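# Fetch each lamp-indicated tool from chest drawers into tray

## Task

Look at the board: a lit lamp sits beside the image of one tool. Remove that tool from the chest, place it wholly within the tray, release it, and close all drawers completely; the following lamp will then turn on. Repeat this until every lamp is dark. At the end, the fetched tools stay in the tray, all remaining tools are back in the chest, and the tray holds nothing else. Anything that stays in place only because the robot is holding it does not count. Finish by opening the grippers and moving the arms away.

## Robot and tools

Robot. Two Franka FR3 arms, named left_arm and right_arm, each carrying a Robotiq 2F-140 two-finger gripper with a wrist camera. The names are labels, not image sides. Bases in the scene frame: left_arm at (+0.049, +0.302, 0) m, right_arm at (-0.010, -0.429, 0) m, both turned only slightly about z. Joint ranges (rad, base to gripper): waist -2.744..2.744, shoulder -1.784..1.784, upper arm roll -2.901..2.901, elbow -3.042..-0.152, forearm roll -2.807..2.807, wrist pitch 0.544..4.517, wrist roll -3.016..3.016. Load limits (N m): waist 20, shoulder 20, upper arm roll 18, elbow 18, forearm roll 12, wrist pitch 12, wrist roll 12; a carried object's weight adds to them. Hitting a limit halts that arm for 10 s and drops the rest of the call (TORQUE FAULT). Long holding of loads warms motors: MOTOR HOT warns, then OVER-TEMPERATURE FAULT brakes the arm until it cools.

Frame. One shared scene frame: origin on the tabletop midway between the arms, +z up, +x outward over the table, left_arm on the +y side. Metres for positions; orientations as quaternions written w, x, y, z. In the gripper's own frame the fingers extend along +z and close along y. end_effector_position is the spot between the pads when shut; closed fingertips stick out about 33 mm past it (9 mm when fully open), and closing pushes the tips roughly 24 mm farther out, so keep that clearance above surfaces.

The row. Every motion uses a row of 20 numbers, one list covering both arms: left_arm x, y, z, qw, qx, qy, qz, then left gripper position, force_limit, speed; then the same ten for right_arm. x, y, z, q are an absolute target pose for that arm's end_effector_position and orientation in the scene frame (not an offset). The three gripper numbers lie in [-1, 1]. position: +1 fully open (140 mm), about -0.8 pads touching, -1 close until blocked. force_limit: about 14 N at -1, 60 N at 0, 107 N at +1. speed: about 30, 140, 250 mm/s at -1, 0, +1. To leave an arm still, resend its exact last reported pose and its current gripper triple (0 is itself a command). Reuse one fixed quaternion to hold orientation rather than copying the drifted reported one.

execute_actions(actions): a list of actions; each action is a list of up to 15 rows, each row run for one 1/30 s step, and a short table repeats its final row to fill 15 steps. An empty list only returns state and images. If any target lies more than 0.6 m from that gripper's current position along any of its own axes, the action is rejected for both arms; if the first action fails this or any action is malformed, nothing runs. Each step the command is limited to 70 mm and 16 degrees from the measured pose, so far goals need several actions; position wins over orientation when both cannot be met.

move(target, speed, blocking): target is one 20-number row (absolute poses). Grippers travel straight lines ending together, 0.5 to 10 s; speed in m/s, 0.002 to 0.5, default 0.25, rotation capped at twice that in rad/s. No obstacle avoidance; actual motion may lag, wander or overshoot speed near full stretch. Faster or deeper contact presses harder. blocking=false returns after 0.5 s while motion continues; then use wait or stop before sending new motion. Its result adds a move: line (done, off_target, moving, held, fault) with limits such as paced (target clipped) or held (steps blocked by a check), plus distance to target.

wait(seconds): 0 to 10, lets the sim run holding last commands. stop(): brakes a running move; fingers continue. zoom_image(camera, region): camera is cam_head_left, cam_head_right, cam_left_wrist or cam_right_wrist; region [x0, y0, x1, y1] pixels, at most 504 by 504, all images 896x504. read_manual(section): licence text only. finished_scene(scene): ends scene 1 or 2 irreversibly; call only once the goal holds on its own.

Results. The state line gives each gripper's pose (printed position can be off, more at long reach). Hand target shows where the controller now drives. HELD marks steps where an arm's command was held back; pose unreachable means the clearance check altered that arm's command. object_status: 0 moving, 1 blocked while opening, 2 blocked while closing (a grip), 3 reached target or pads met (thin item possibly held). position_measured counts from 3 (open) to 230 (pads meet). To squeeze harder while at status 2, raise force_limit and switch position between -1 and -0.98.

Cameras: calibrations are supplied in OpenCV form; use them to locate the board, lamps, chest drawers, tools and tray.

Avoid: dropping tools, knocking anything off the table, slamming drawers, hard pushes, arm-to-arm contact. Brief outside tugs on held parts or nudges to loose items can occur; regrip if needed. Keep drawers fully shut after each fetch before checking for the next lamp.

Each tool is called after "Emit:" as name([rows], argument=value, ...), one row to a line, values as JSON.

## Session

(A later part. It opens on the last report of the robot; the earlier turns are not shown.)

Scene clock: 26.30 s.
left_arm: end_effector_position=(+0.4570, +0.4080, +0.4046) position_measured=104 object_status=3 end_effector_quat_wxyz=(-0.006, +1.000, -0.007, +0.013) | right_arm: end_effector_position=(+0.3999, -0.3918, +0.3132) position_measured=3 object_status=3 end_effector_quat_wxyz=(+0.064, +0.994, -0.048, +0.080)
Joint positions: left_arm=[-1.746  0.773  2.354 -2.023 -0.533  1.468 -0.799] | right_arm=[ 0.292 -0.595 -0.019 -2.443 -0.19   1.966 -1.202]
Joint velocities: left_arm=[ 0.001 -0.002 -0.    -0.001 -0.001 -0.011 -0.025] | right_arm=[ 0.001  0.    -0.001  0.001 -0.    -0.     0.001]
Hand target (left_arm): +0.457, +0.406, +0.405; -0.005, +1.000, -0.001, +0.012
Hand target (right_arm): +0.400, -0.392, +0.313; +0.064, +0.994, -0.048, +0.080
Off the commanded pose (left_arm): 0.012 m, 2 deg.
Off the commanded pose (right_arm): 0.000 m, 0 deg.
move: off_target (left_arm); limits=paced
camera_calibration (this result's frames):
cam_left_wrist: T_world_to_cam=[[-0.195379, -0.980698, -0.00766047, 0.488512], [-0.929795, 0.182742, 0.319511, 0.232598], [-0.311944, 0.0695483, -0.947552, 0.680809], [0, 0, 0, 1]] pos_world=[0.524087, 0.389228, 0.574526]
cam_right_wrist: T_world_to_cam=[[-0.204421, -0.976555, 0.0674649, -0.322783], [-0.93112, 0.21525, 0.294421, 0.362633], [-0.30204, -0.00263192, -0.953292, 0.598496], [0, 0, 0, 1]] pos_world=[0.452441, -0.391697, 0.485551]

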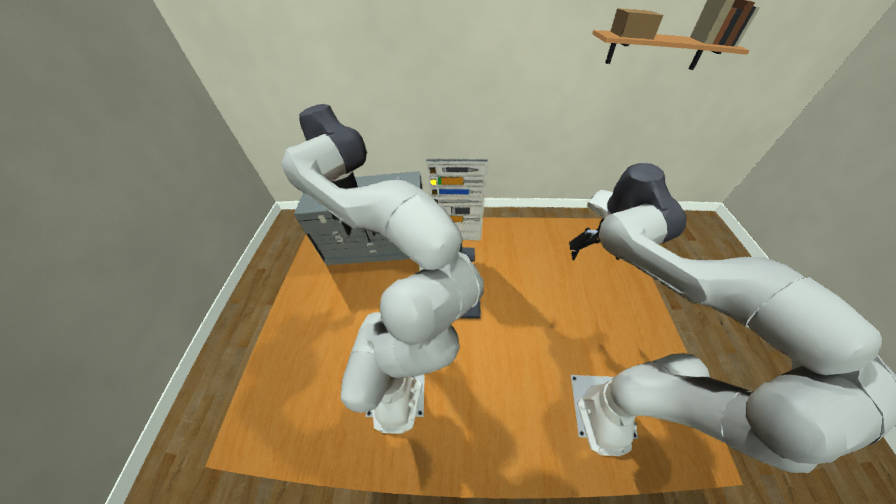

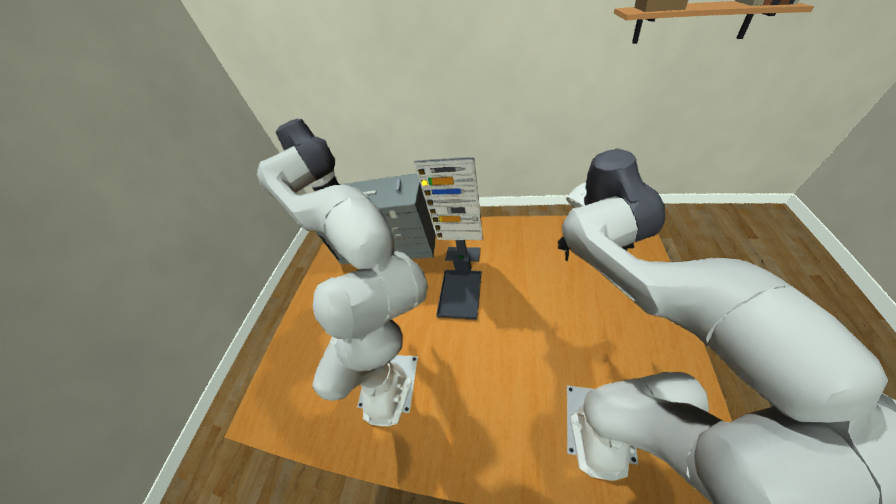

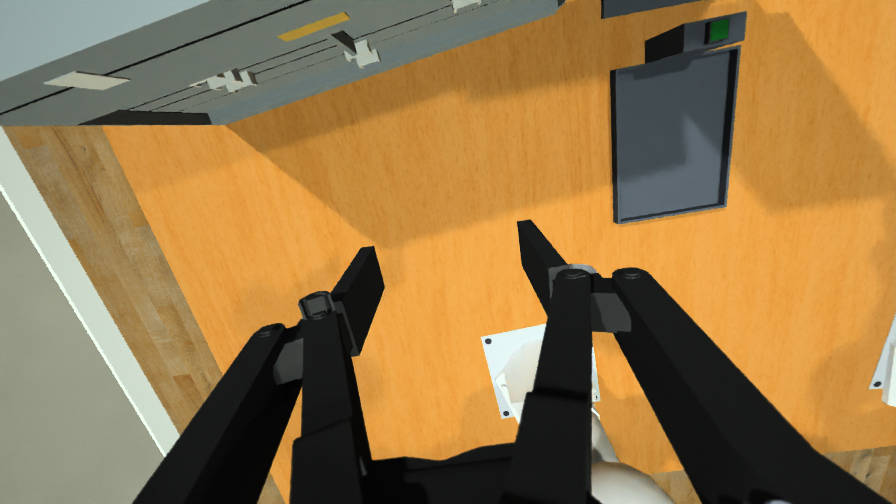

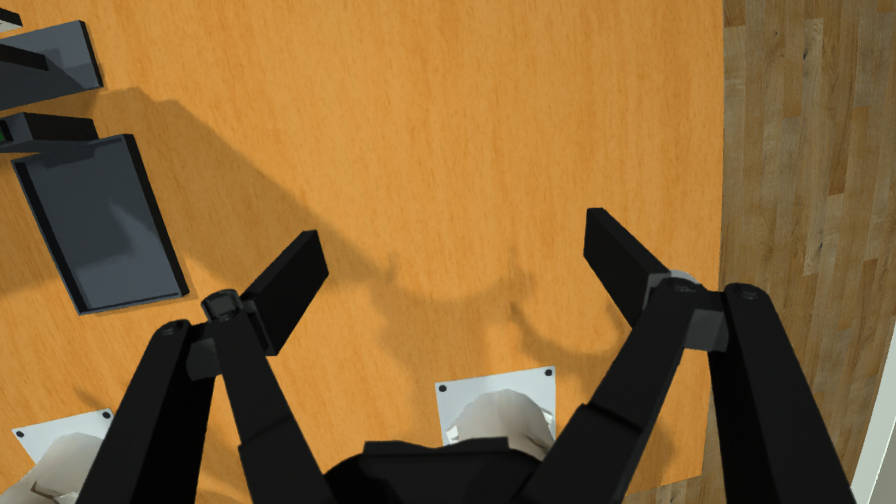

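Wrist is normal now. Retry the handle.

Emit:
move(target=[0.56,0.474,0.10,0,0.924,0,0.383,0.2,0.5,0.5, 0.4,-0.392,0.313,0.064,0.994,-0.048,0.08,1,0,0])

Emit:
move(target=[0.597,0.474,0.072,0,0.924,0,0.383,0.2,0.5,0.5, 0.4,-0.392,0.313,0.064,0.994,-0.048,0.08,1,0,0], speed=0.04)

Emit:
move(target=[0.595,0.474,0.072,0,0.924,0,0.383,-1,0.5,0.5, 0.4,-0.392,0.313,0.064,0.994,-0.048,0.08,1,0,0])

Emit:
move(target=[0.42,0.486,0.072,0,0.924,0,0.383,-1,0.5,0.5, 0.4,-0.392,0.313,0.064,0.994,-0.048,0.08,1,0,0], speed=0.08)

Scene clock: 29.40 s.
left_arm: end_effector_position=(+0.5556, +0.4698, +0.1004) position_measured=104 object_status=3 end_effector_quat_wxyz=(+0.002, +0.927, +0.009, +0.376) | right_arm: end_effector_position=(+0.3999, -0.3918, +0.3132) position_measured=3 object_status=3 end_effector_quat_wxyz=(+0.064, +0.994, -0.048, +0.080)
Joint positions: left_arm=[-1.414  0.761  1.64  -2.712 -2.13   2.271  0.321] | right_arm=[ 0.292 -0.595 -0.019 -2.443 -0.19   1.966 -1.202]
Joint velocities: left_arm=[ 0.     0.001 -0.001 -0.001 -0.001 -0.011  0.028] | right_arm=[-0.001  0.001  0.001  0.001 -0.001 -0.001 -0.   ]
Hand target (left_arm): +0.555, +0.470, +0.100; +0.000, +0.926, +0.004, +0.377
Hand target (right_arm): +0.400, -0.392, +0.313; +0.064, +0.994, -0.048, +0.080
Off the commanded pose (left_arm): 0.006 m, 1 deg.
Off the commanded pose (right_arm): 0.000 m, 0 deg.
move: off_target (left_arm)
camera_calibration (this result's frames):
cam_left_wrist: T_world_to_cam=[[-0.12203, -0.98644, -0.109747, 0.538259], [-0.903299, 0.156199, -0.399566, 0.480111], [0.411291, 0.0503755, -0.910111, 0.0223938], [0, 0, 0, 1]] pos_world=[0.490157, 0.454839, 0.27129]
cam_right_wrist: T_world_to_cam=[[-0.204422, -0.976555, 0.0674647, -0.322783], [-0.931119, 0.215251, 0.294421, 0.362633], [-0.30204, -0.00263166, -0.953292, 0.598496], [0, 0, 0, 1]] pos_world=[0.452441, -0.391697, 0.485551]

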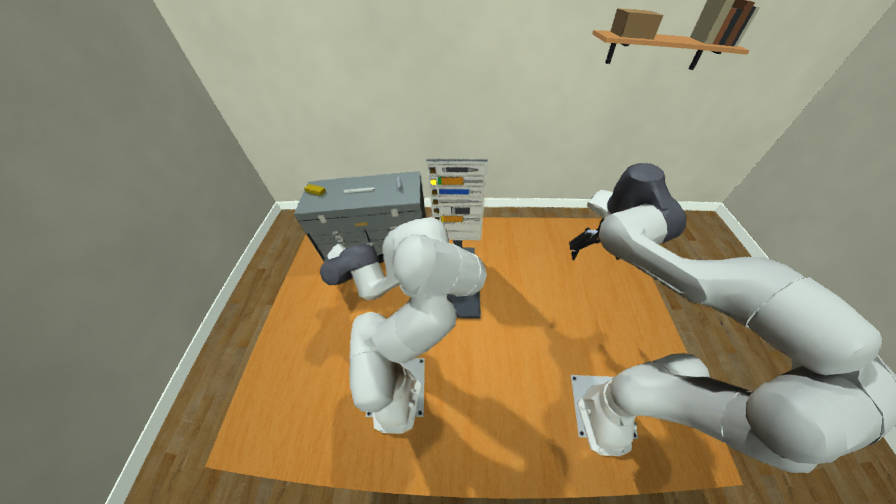

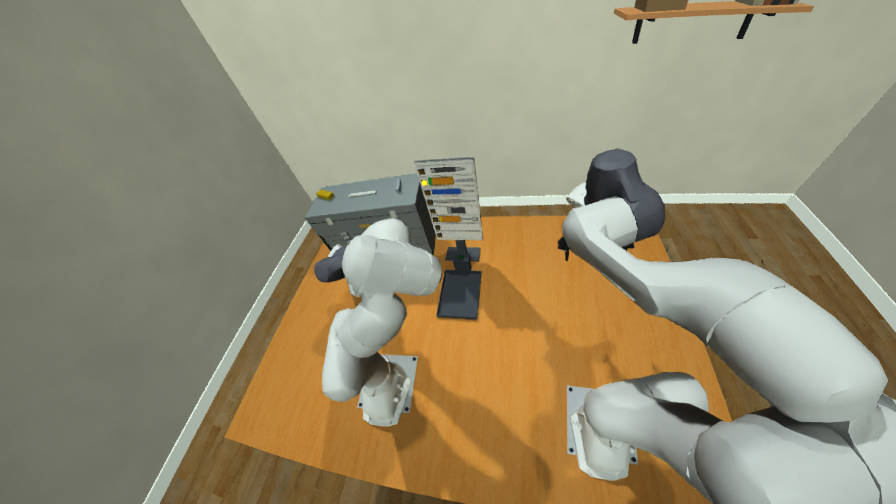

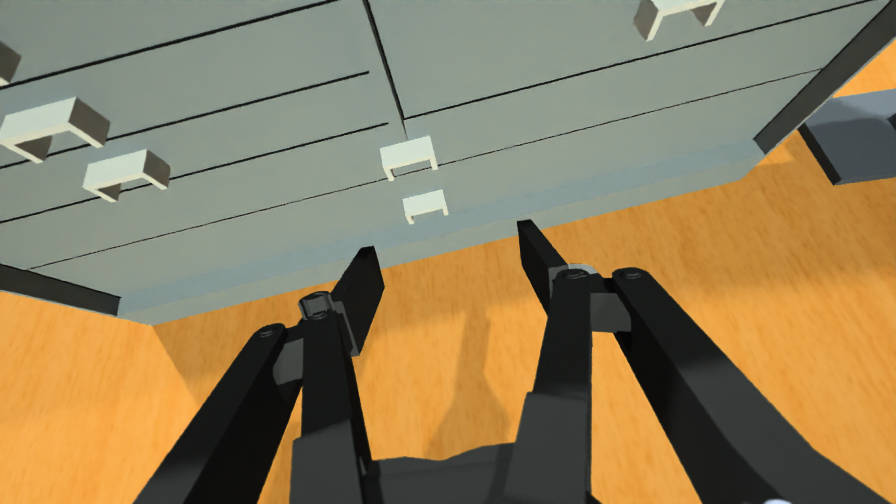

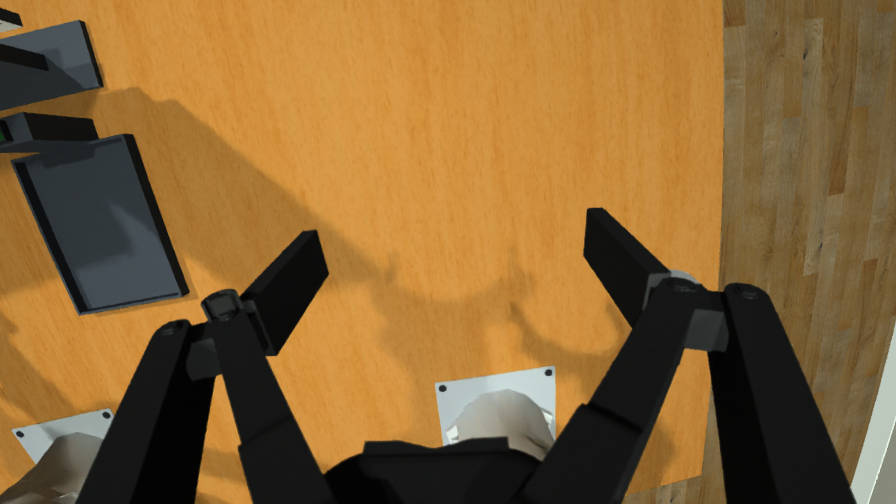

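Scene clock: 30.97 s.
left_arm: end_effector_position=(+0.5959, +0.4738, +0.0733) position_measured=104 object_status=3 end_effector_quat_wxyz=(+0.000, +0.924, +0.003, +0.382) | right_arm: end_effector_position=(+0.3999, -0.3918, +0.3132) position_measured=3 object_status=3 end_effector_quat_wxyz=(+0.064, +0.994, -0.048, +0.080)
Joint positions: left_arm=[-1.221  0.802  1.434 -2.588 -2.232  2.259  0.359] | right_arm=[ 0.292 -0.595 -0.019 -2.443 -0.19   1.966 -1.202]
Joint velocities: left_arm=[ 0.004  0.004 -0.007  0.004 -0.009 -0.006  0.009] | right_arm=[ 0.001 -0.001  0.    -0.     0.     0.    -0.001]
Hand target (left_arm): +0.598, +0.473, +0.074; -0.000, +0.923, -0.000, +0.384
Hand target (right_arm): +0.400, -0.392, +0.313; +0.064, +0.994, -0.048, +0.080
Off the commanded pose (left_arm): 0.002 m, 0 deg.
Off the commanded pose (right_arm): 0.000 m, 0 deg.
move: done
camera_calibration (this result's frames):
cam_left_wrist: T_world_to_cam=[[-0.129508, -0.984421, -0.118927, 0.54827], [-0.89666, 0.167473, -0.409822, 0.496548], [0.423354, 0.0535615, -0.90438, -0.0281774], [0, 0, 0, 1]] pos_world=[0.528169, 0.458079, 0.243217]
cam_right_wrist: T_world_to_cam=[[-0.204422, -0.976555, 0.0674648, -0.322783], [-0.931119, 0.215251, 0.294421, 0.362633], [-0.30204, -0.00263164, -0.953292, 0.598496], [0, 0, 0, 1]] pos_world=[0.452441, -0.391697, 0.485551]

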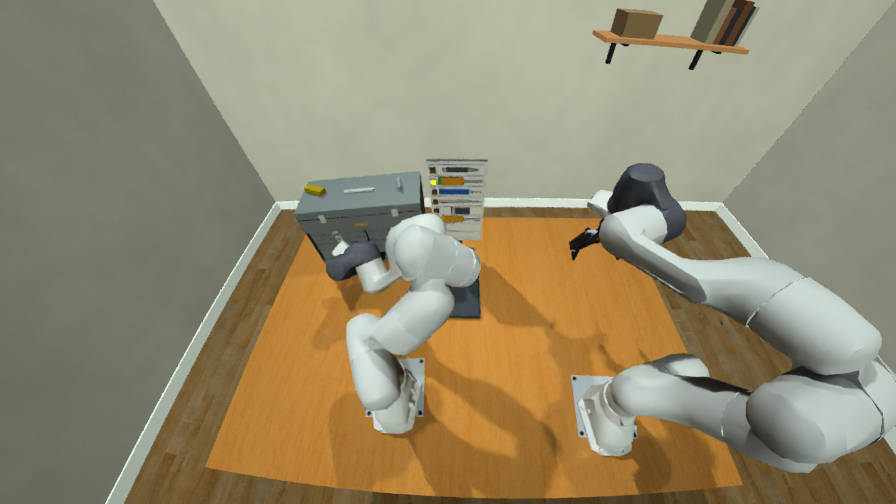

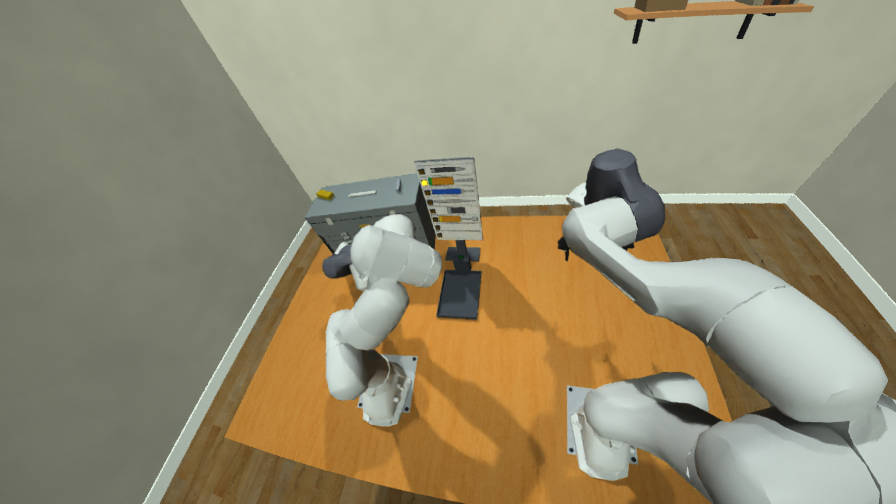

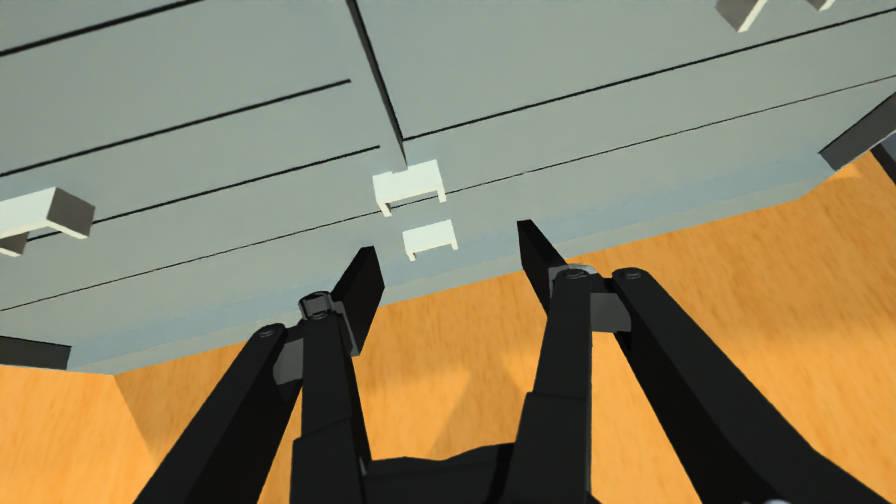

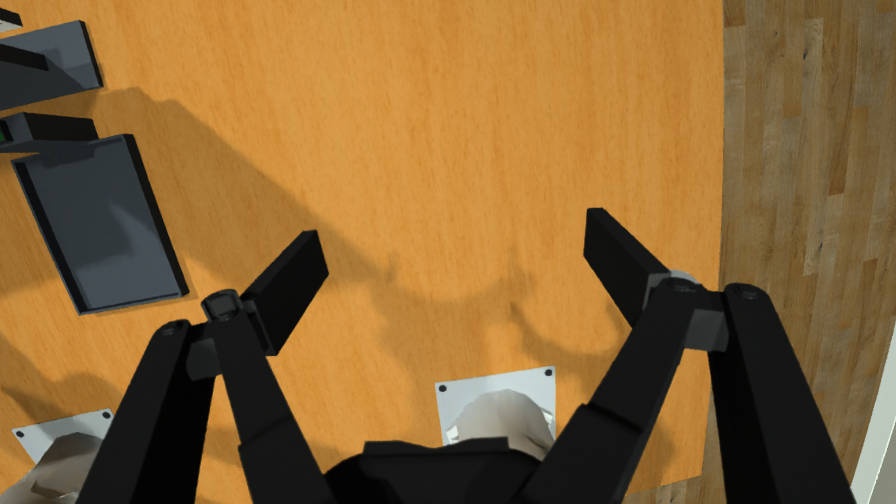

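Scene clock: 31.67 s.
left_arm: end_effector_position=(+0.5926, +0.4814, +0.0735) position_measured=195 object_status=2 end_effector_quat_wxyz=(-0.006, +0.924, +0.008, +0.381) | right_arm: end_effector_position=(+0.3999, -0.3918, +0.3132) position_measured=3 object_status=3 end_effector_quat_wxyz=(+0.064, +0.994, -0.048, +0.080)
Joint positions: left_arm=[-1.214  0.803  1.436 -2.591 -2.235  2.264  0.362] | right_arm=[ 0.292 -0.595 -0.019 -2.443 -0.19   1.966 -1.202]
Joint velocities: left_arm=[ 0.001  0.001 -0.001 -0.002  0.001 -0.     0.005] | right_arm=[ 0.001 -0.    -0.    -0.001 -0.    -0.001 -0.001]
Hand target (left_arm): +0.595, +0.474, +0.072; +0.000, +0.924, +0.000, +0.383
Hand target (right_arm): +0.400, -0.392, +0.313; +0.064, +0.994, -0.048, +0.080
Off the commanded pose (left_arm): 0.008 m, 1 deg.
Off the commanded pose (right_arm): 0.000 m, 0 deg.
move: off_target (left_arm)
camera_calibration (this result's frames):
cam_left_wrist: T_world_to_cam=[[-0.115892, -0.985316, -0.125382, 0.54822], [-0.899281, 0.157685, -0.407956, 0.498488], [0.421737, 0.0654752, -0.904351, -0.0317659], [0, 0, 0, 1]] pos_world=[0.525213, 0.463646, 0.243371]
cam_right_wrist: T_world_to_cam=[[-0.204422, -0.976555, 0.0674648, -0.322783], [-0.931119, 0.215251, 0.294421, 0.362633], [-0.30204, -0.00263166, -0.953292, 0.598496], [0, 0, 0, 1]] pos_world=[0.452441, -0.391697, 0.485551]

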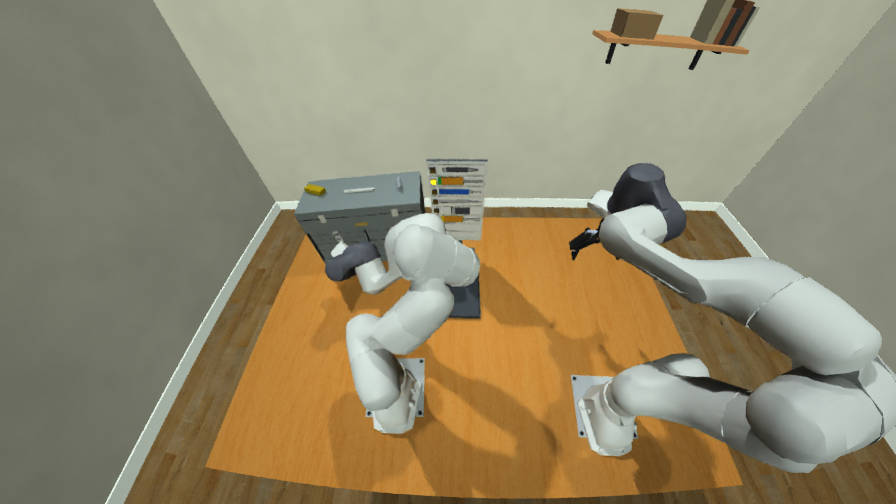

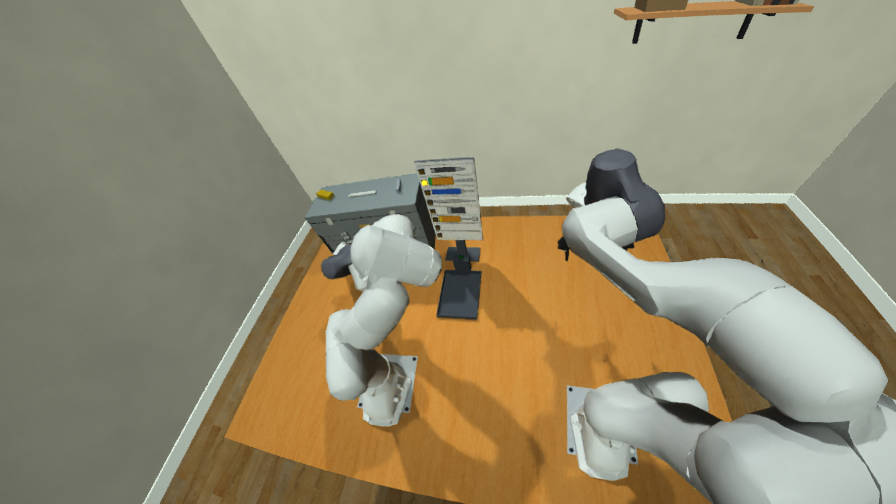

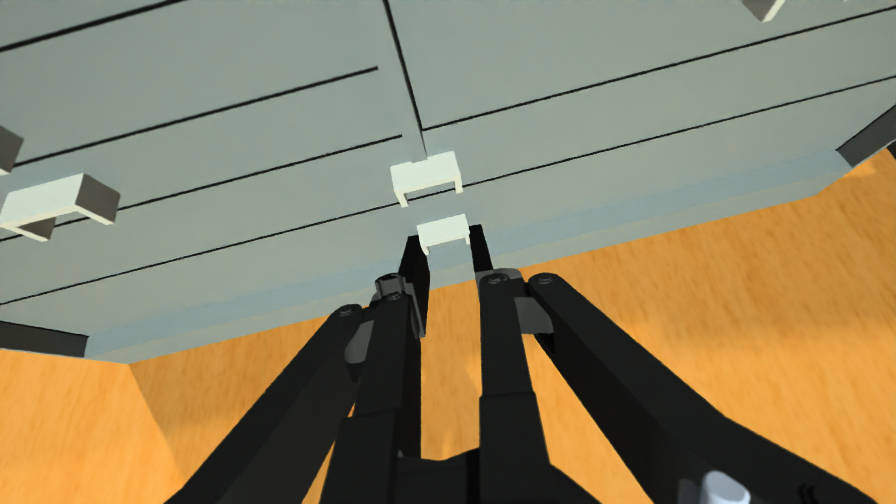

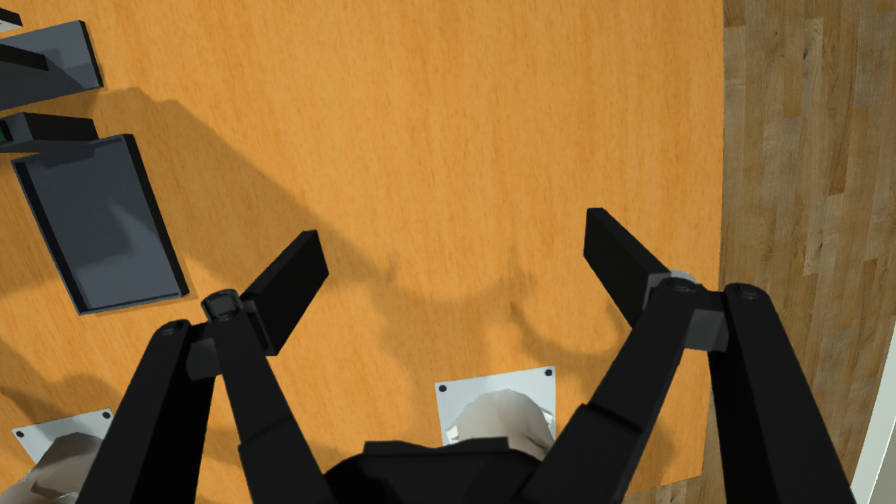

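Scene clock: 34.07 s.
left_arm: end_effector_position=(+0.4783, +0.4718, +0.0708) position_measured=195 object_status=2 end_effector_quat_wxyz=(+0.016, +0.922, +0.002, +0.387) | right_arm: end_effector_position=(+0.3999, -0.3918, +0.3132) position_measured=3 object_status=3 end_effector_quat_wxyz=(+0.064, +0.994, -0.048, +0.080)
Joint positions: left_arm=[-1.409  0.816  1.681 -2.917 -2.207  2.062  0.489] | right_arm=[ 0.292 -0.595 -0.019 -2.443 -0.19   1.966 -1.202]
Joint velocities: left_arm=[ 0.001 -0.    -0.002  0.     0.002  0.001  0.001] | right_arm=[ 0.    -0.001 -0.    -0.     0.001 -0.001  0.001]
Hand target (left_arm): +0.479, +0.472, +0.071; +0.016, +0.922, +0.002, +0.387
Hand target (right_arm): +0.400, -0.392, +0.313; +0.064, +0.994, -0.048, +0.080
Off the commanded pose (left_arm): 0.060 m, 2 deg.
Off the commanded pose (right_arm): 0.000 m, 0 deg.
move: held (left_arm); limits=held; held on 22 of 72 steps (left_arm), including the last (left_arm)
pose unreachable (left arm): on one or more control steps of this call, first in action 0 (counted from 0), this arm could not follow its commanded pose, so it was not sent that pose on those steps. On the call's last step it was still not sent that pose. It may still have moved: this result reports where it is.
cause: the commanded pose would bring two parts of the arm too close to each other (joints 3 (upper arm roll) to 5 (forearm roll) lie between them).
camera_calibration (this result's frames):
cam_left_wrist: T_world_to_cam=[[-0.142771, -0.985434, -0.0923934, 0.535754], [-0.889062, 0.168709, -0.425566, 0.387236], [0.434955, 0.0213849, -0.900198, 0.0287935], [0, 0, 0, 1]] pos_world=[0.408243, 0.462004, 0.240215]
cam_right_wrist: T_world_to_cam=[[-0.204422, -0.976555, 0.0674649, -0.322783], [-0.93112, 0.215251, 0.294421, 0.362633], [-0.30204, -0.00263191, -0.953292, 0.598496], [0, 0, 0, 1]] pos_world=[0.452441, -0.391697, 0.485551]

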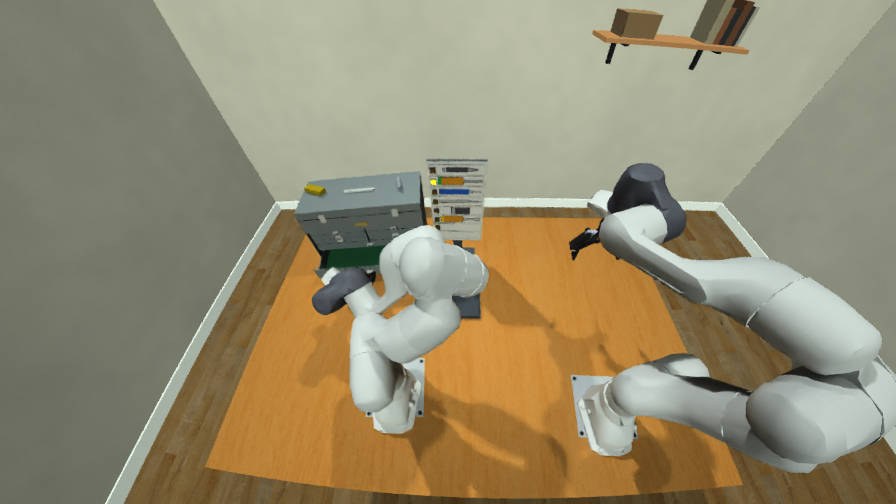

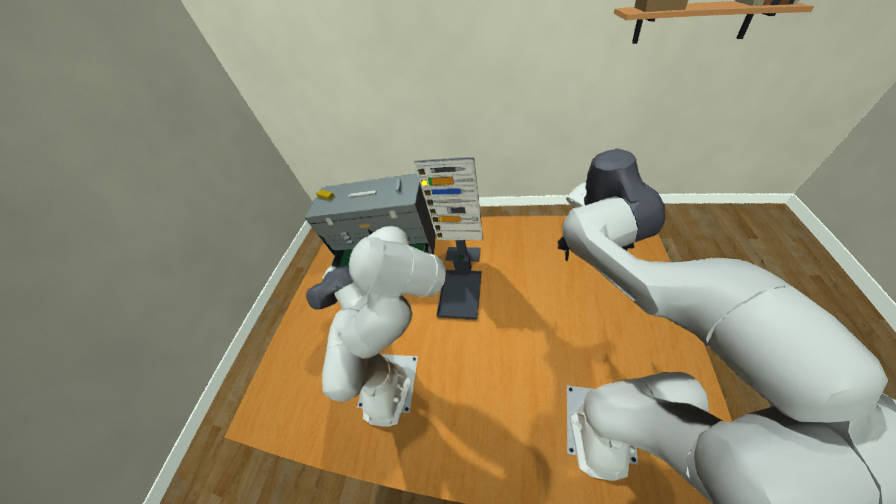

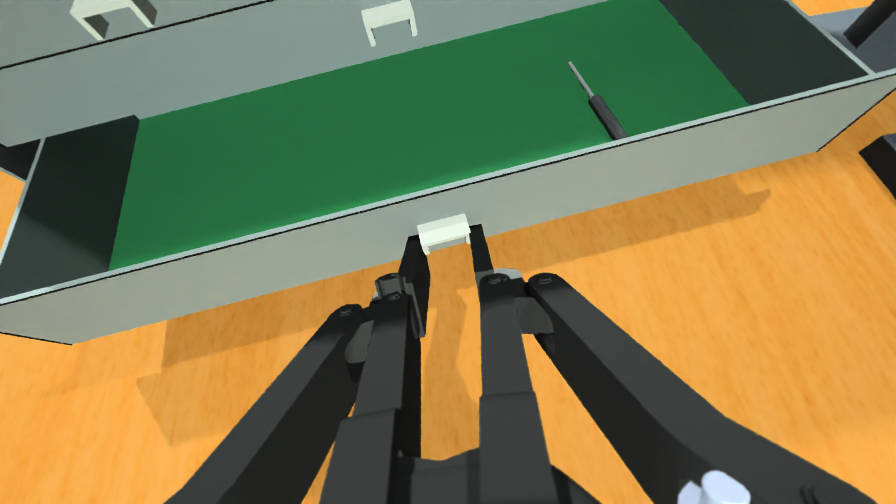

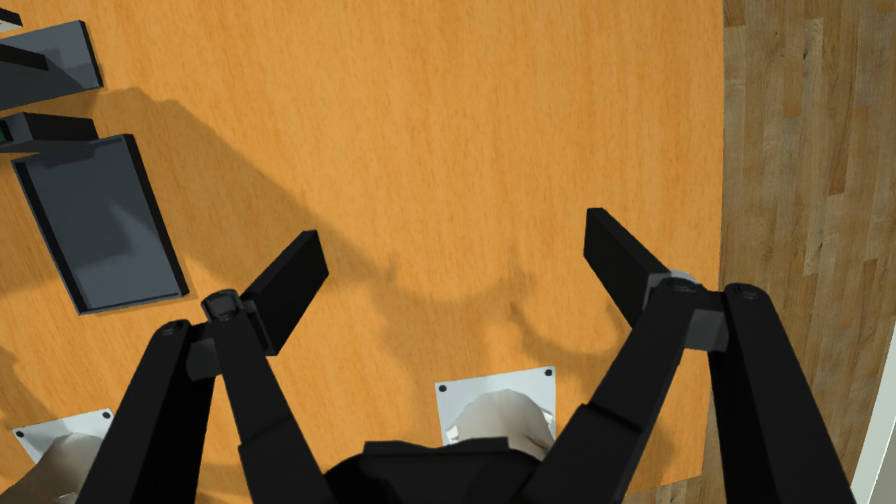

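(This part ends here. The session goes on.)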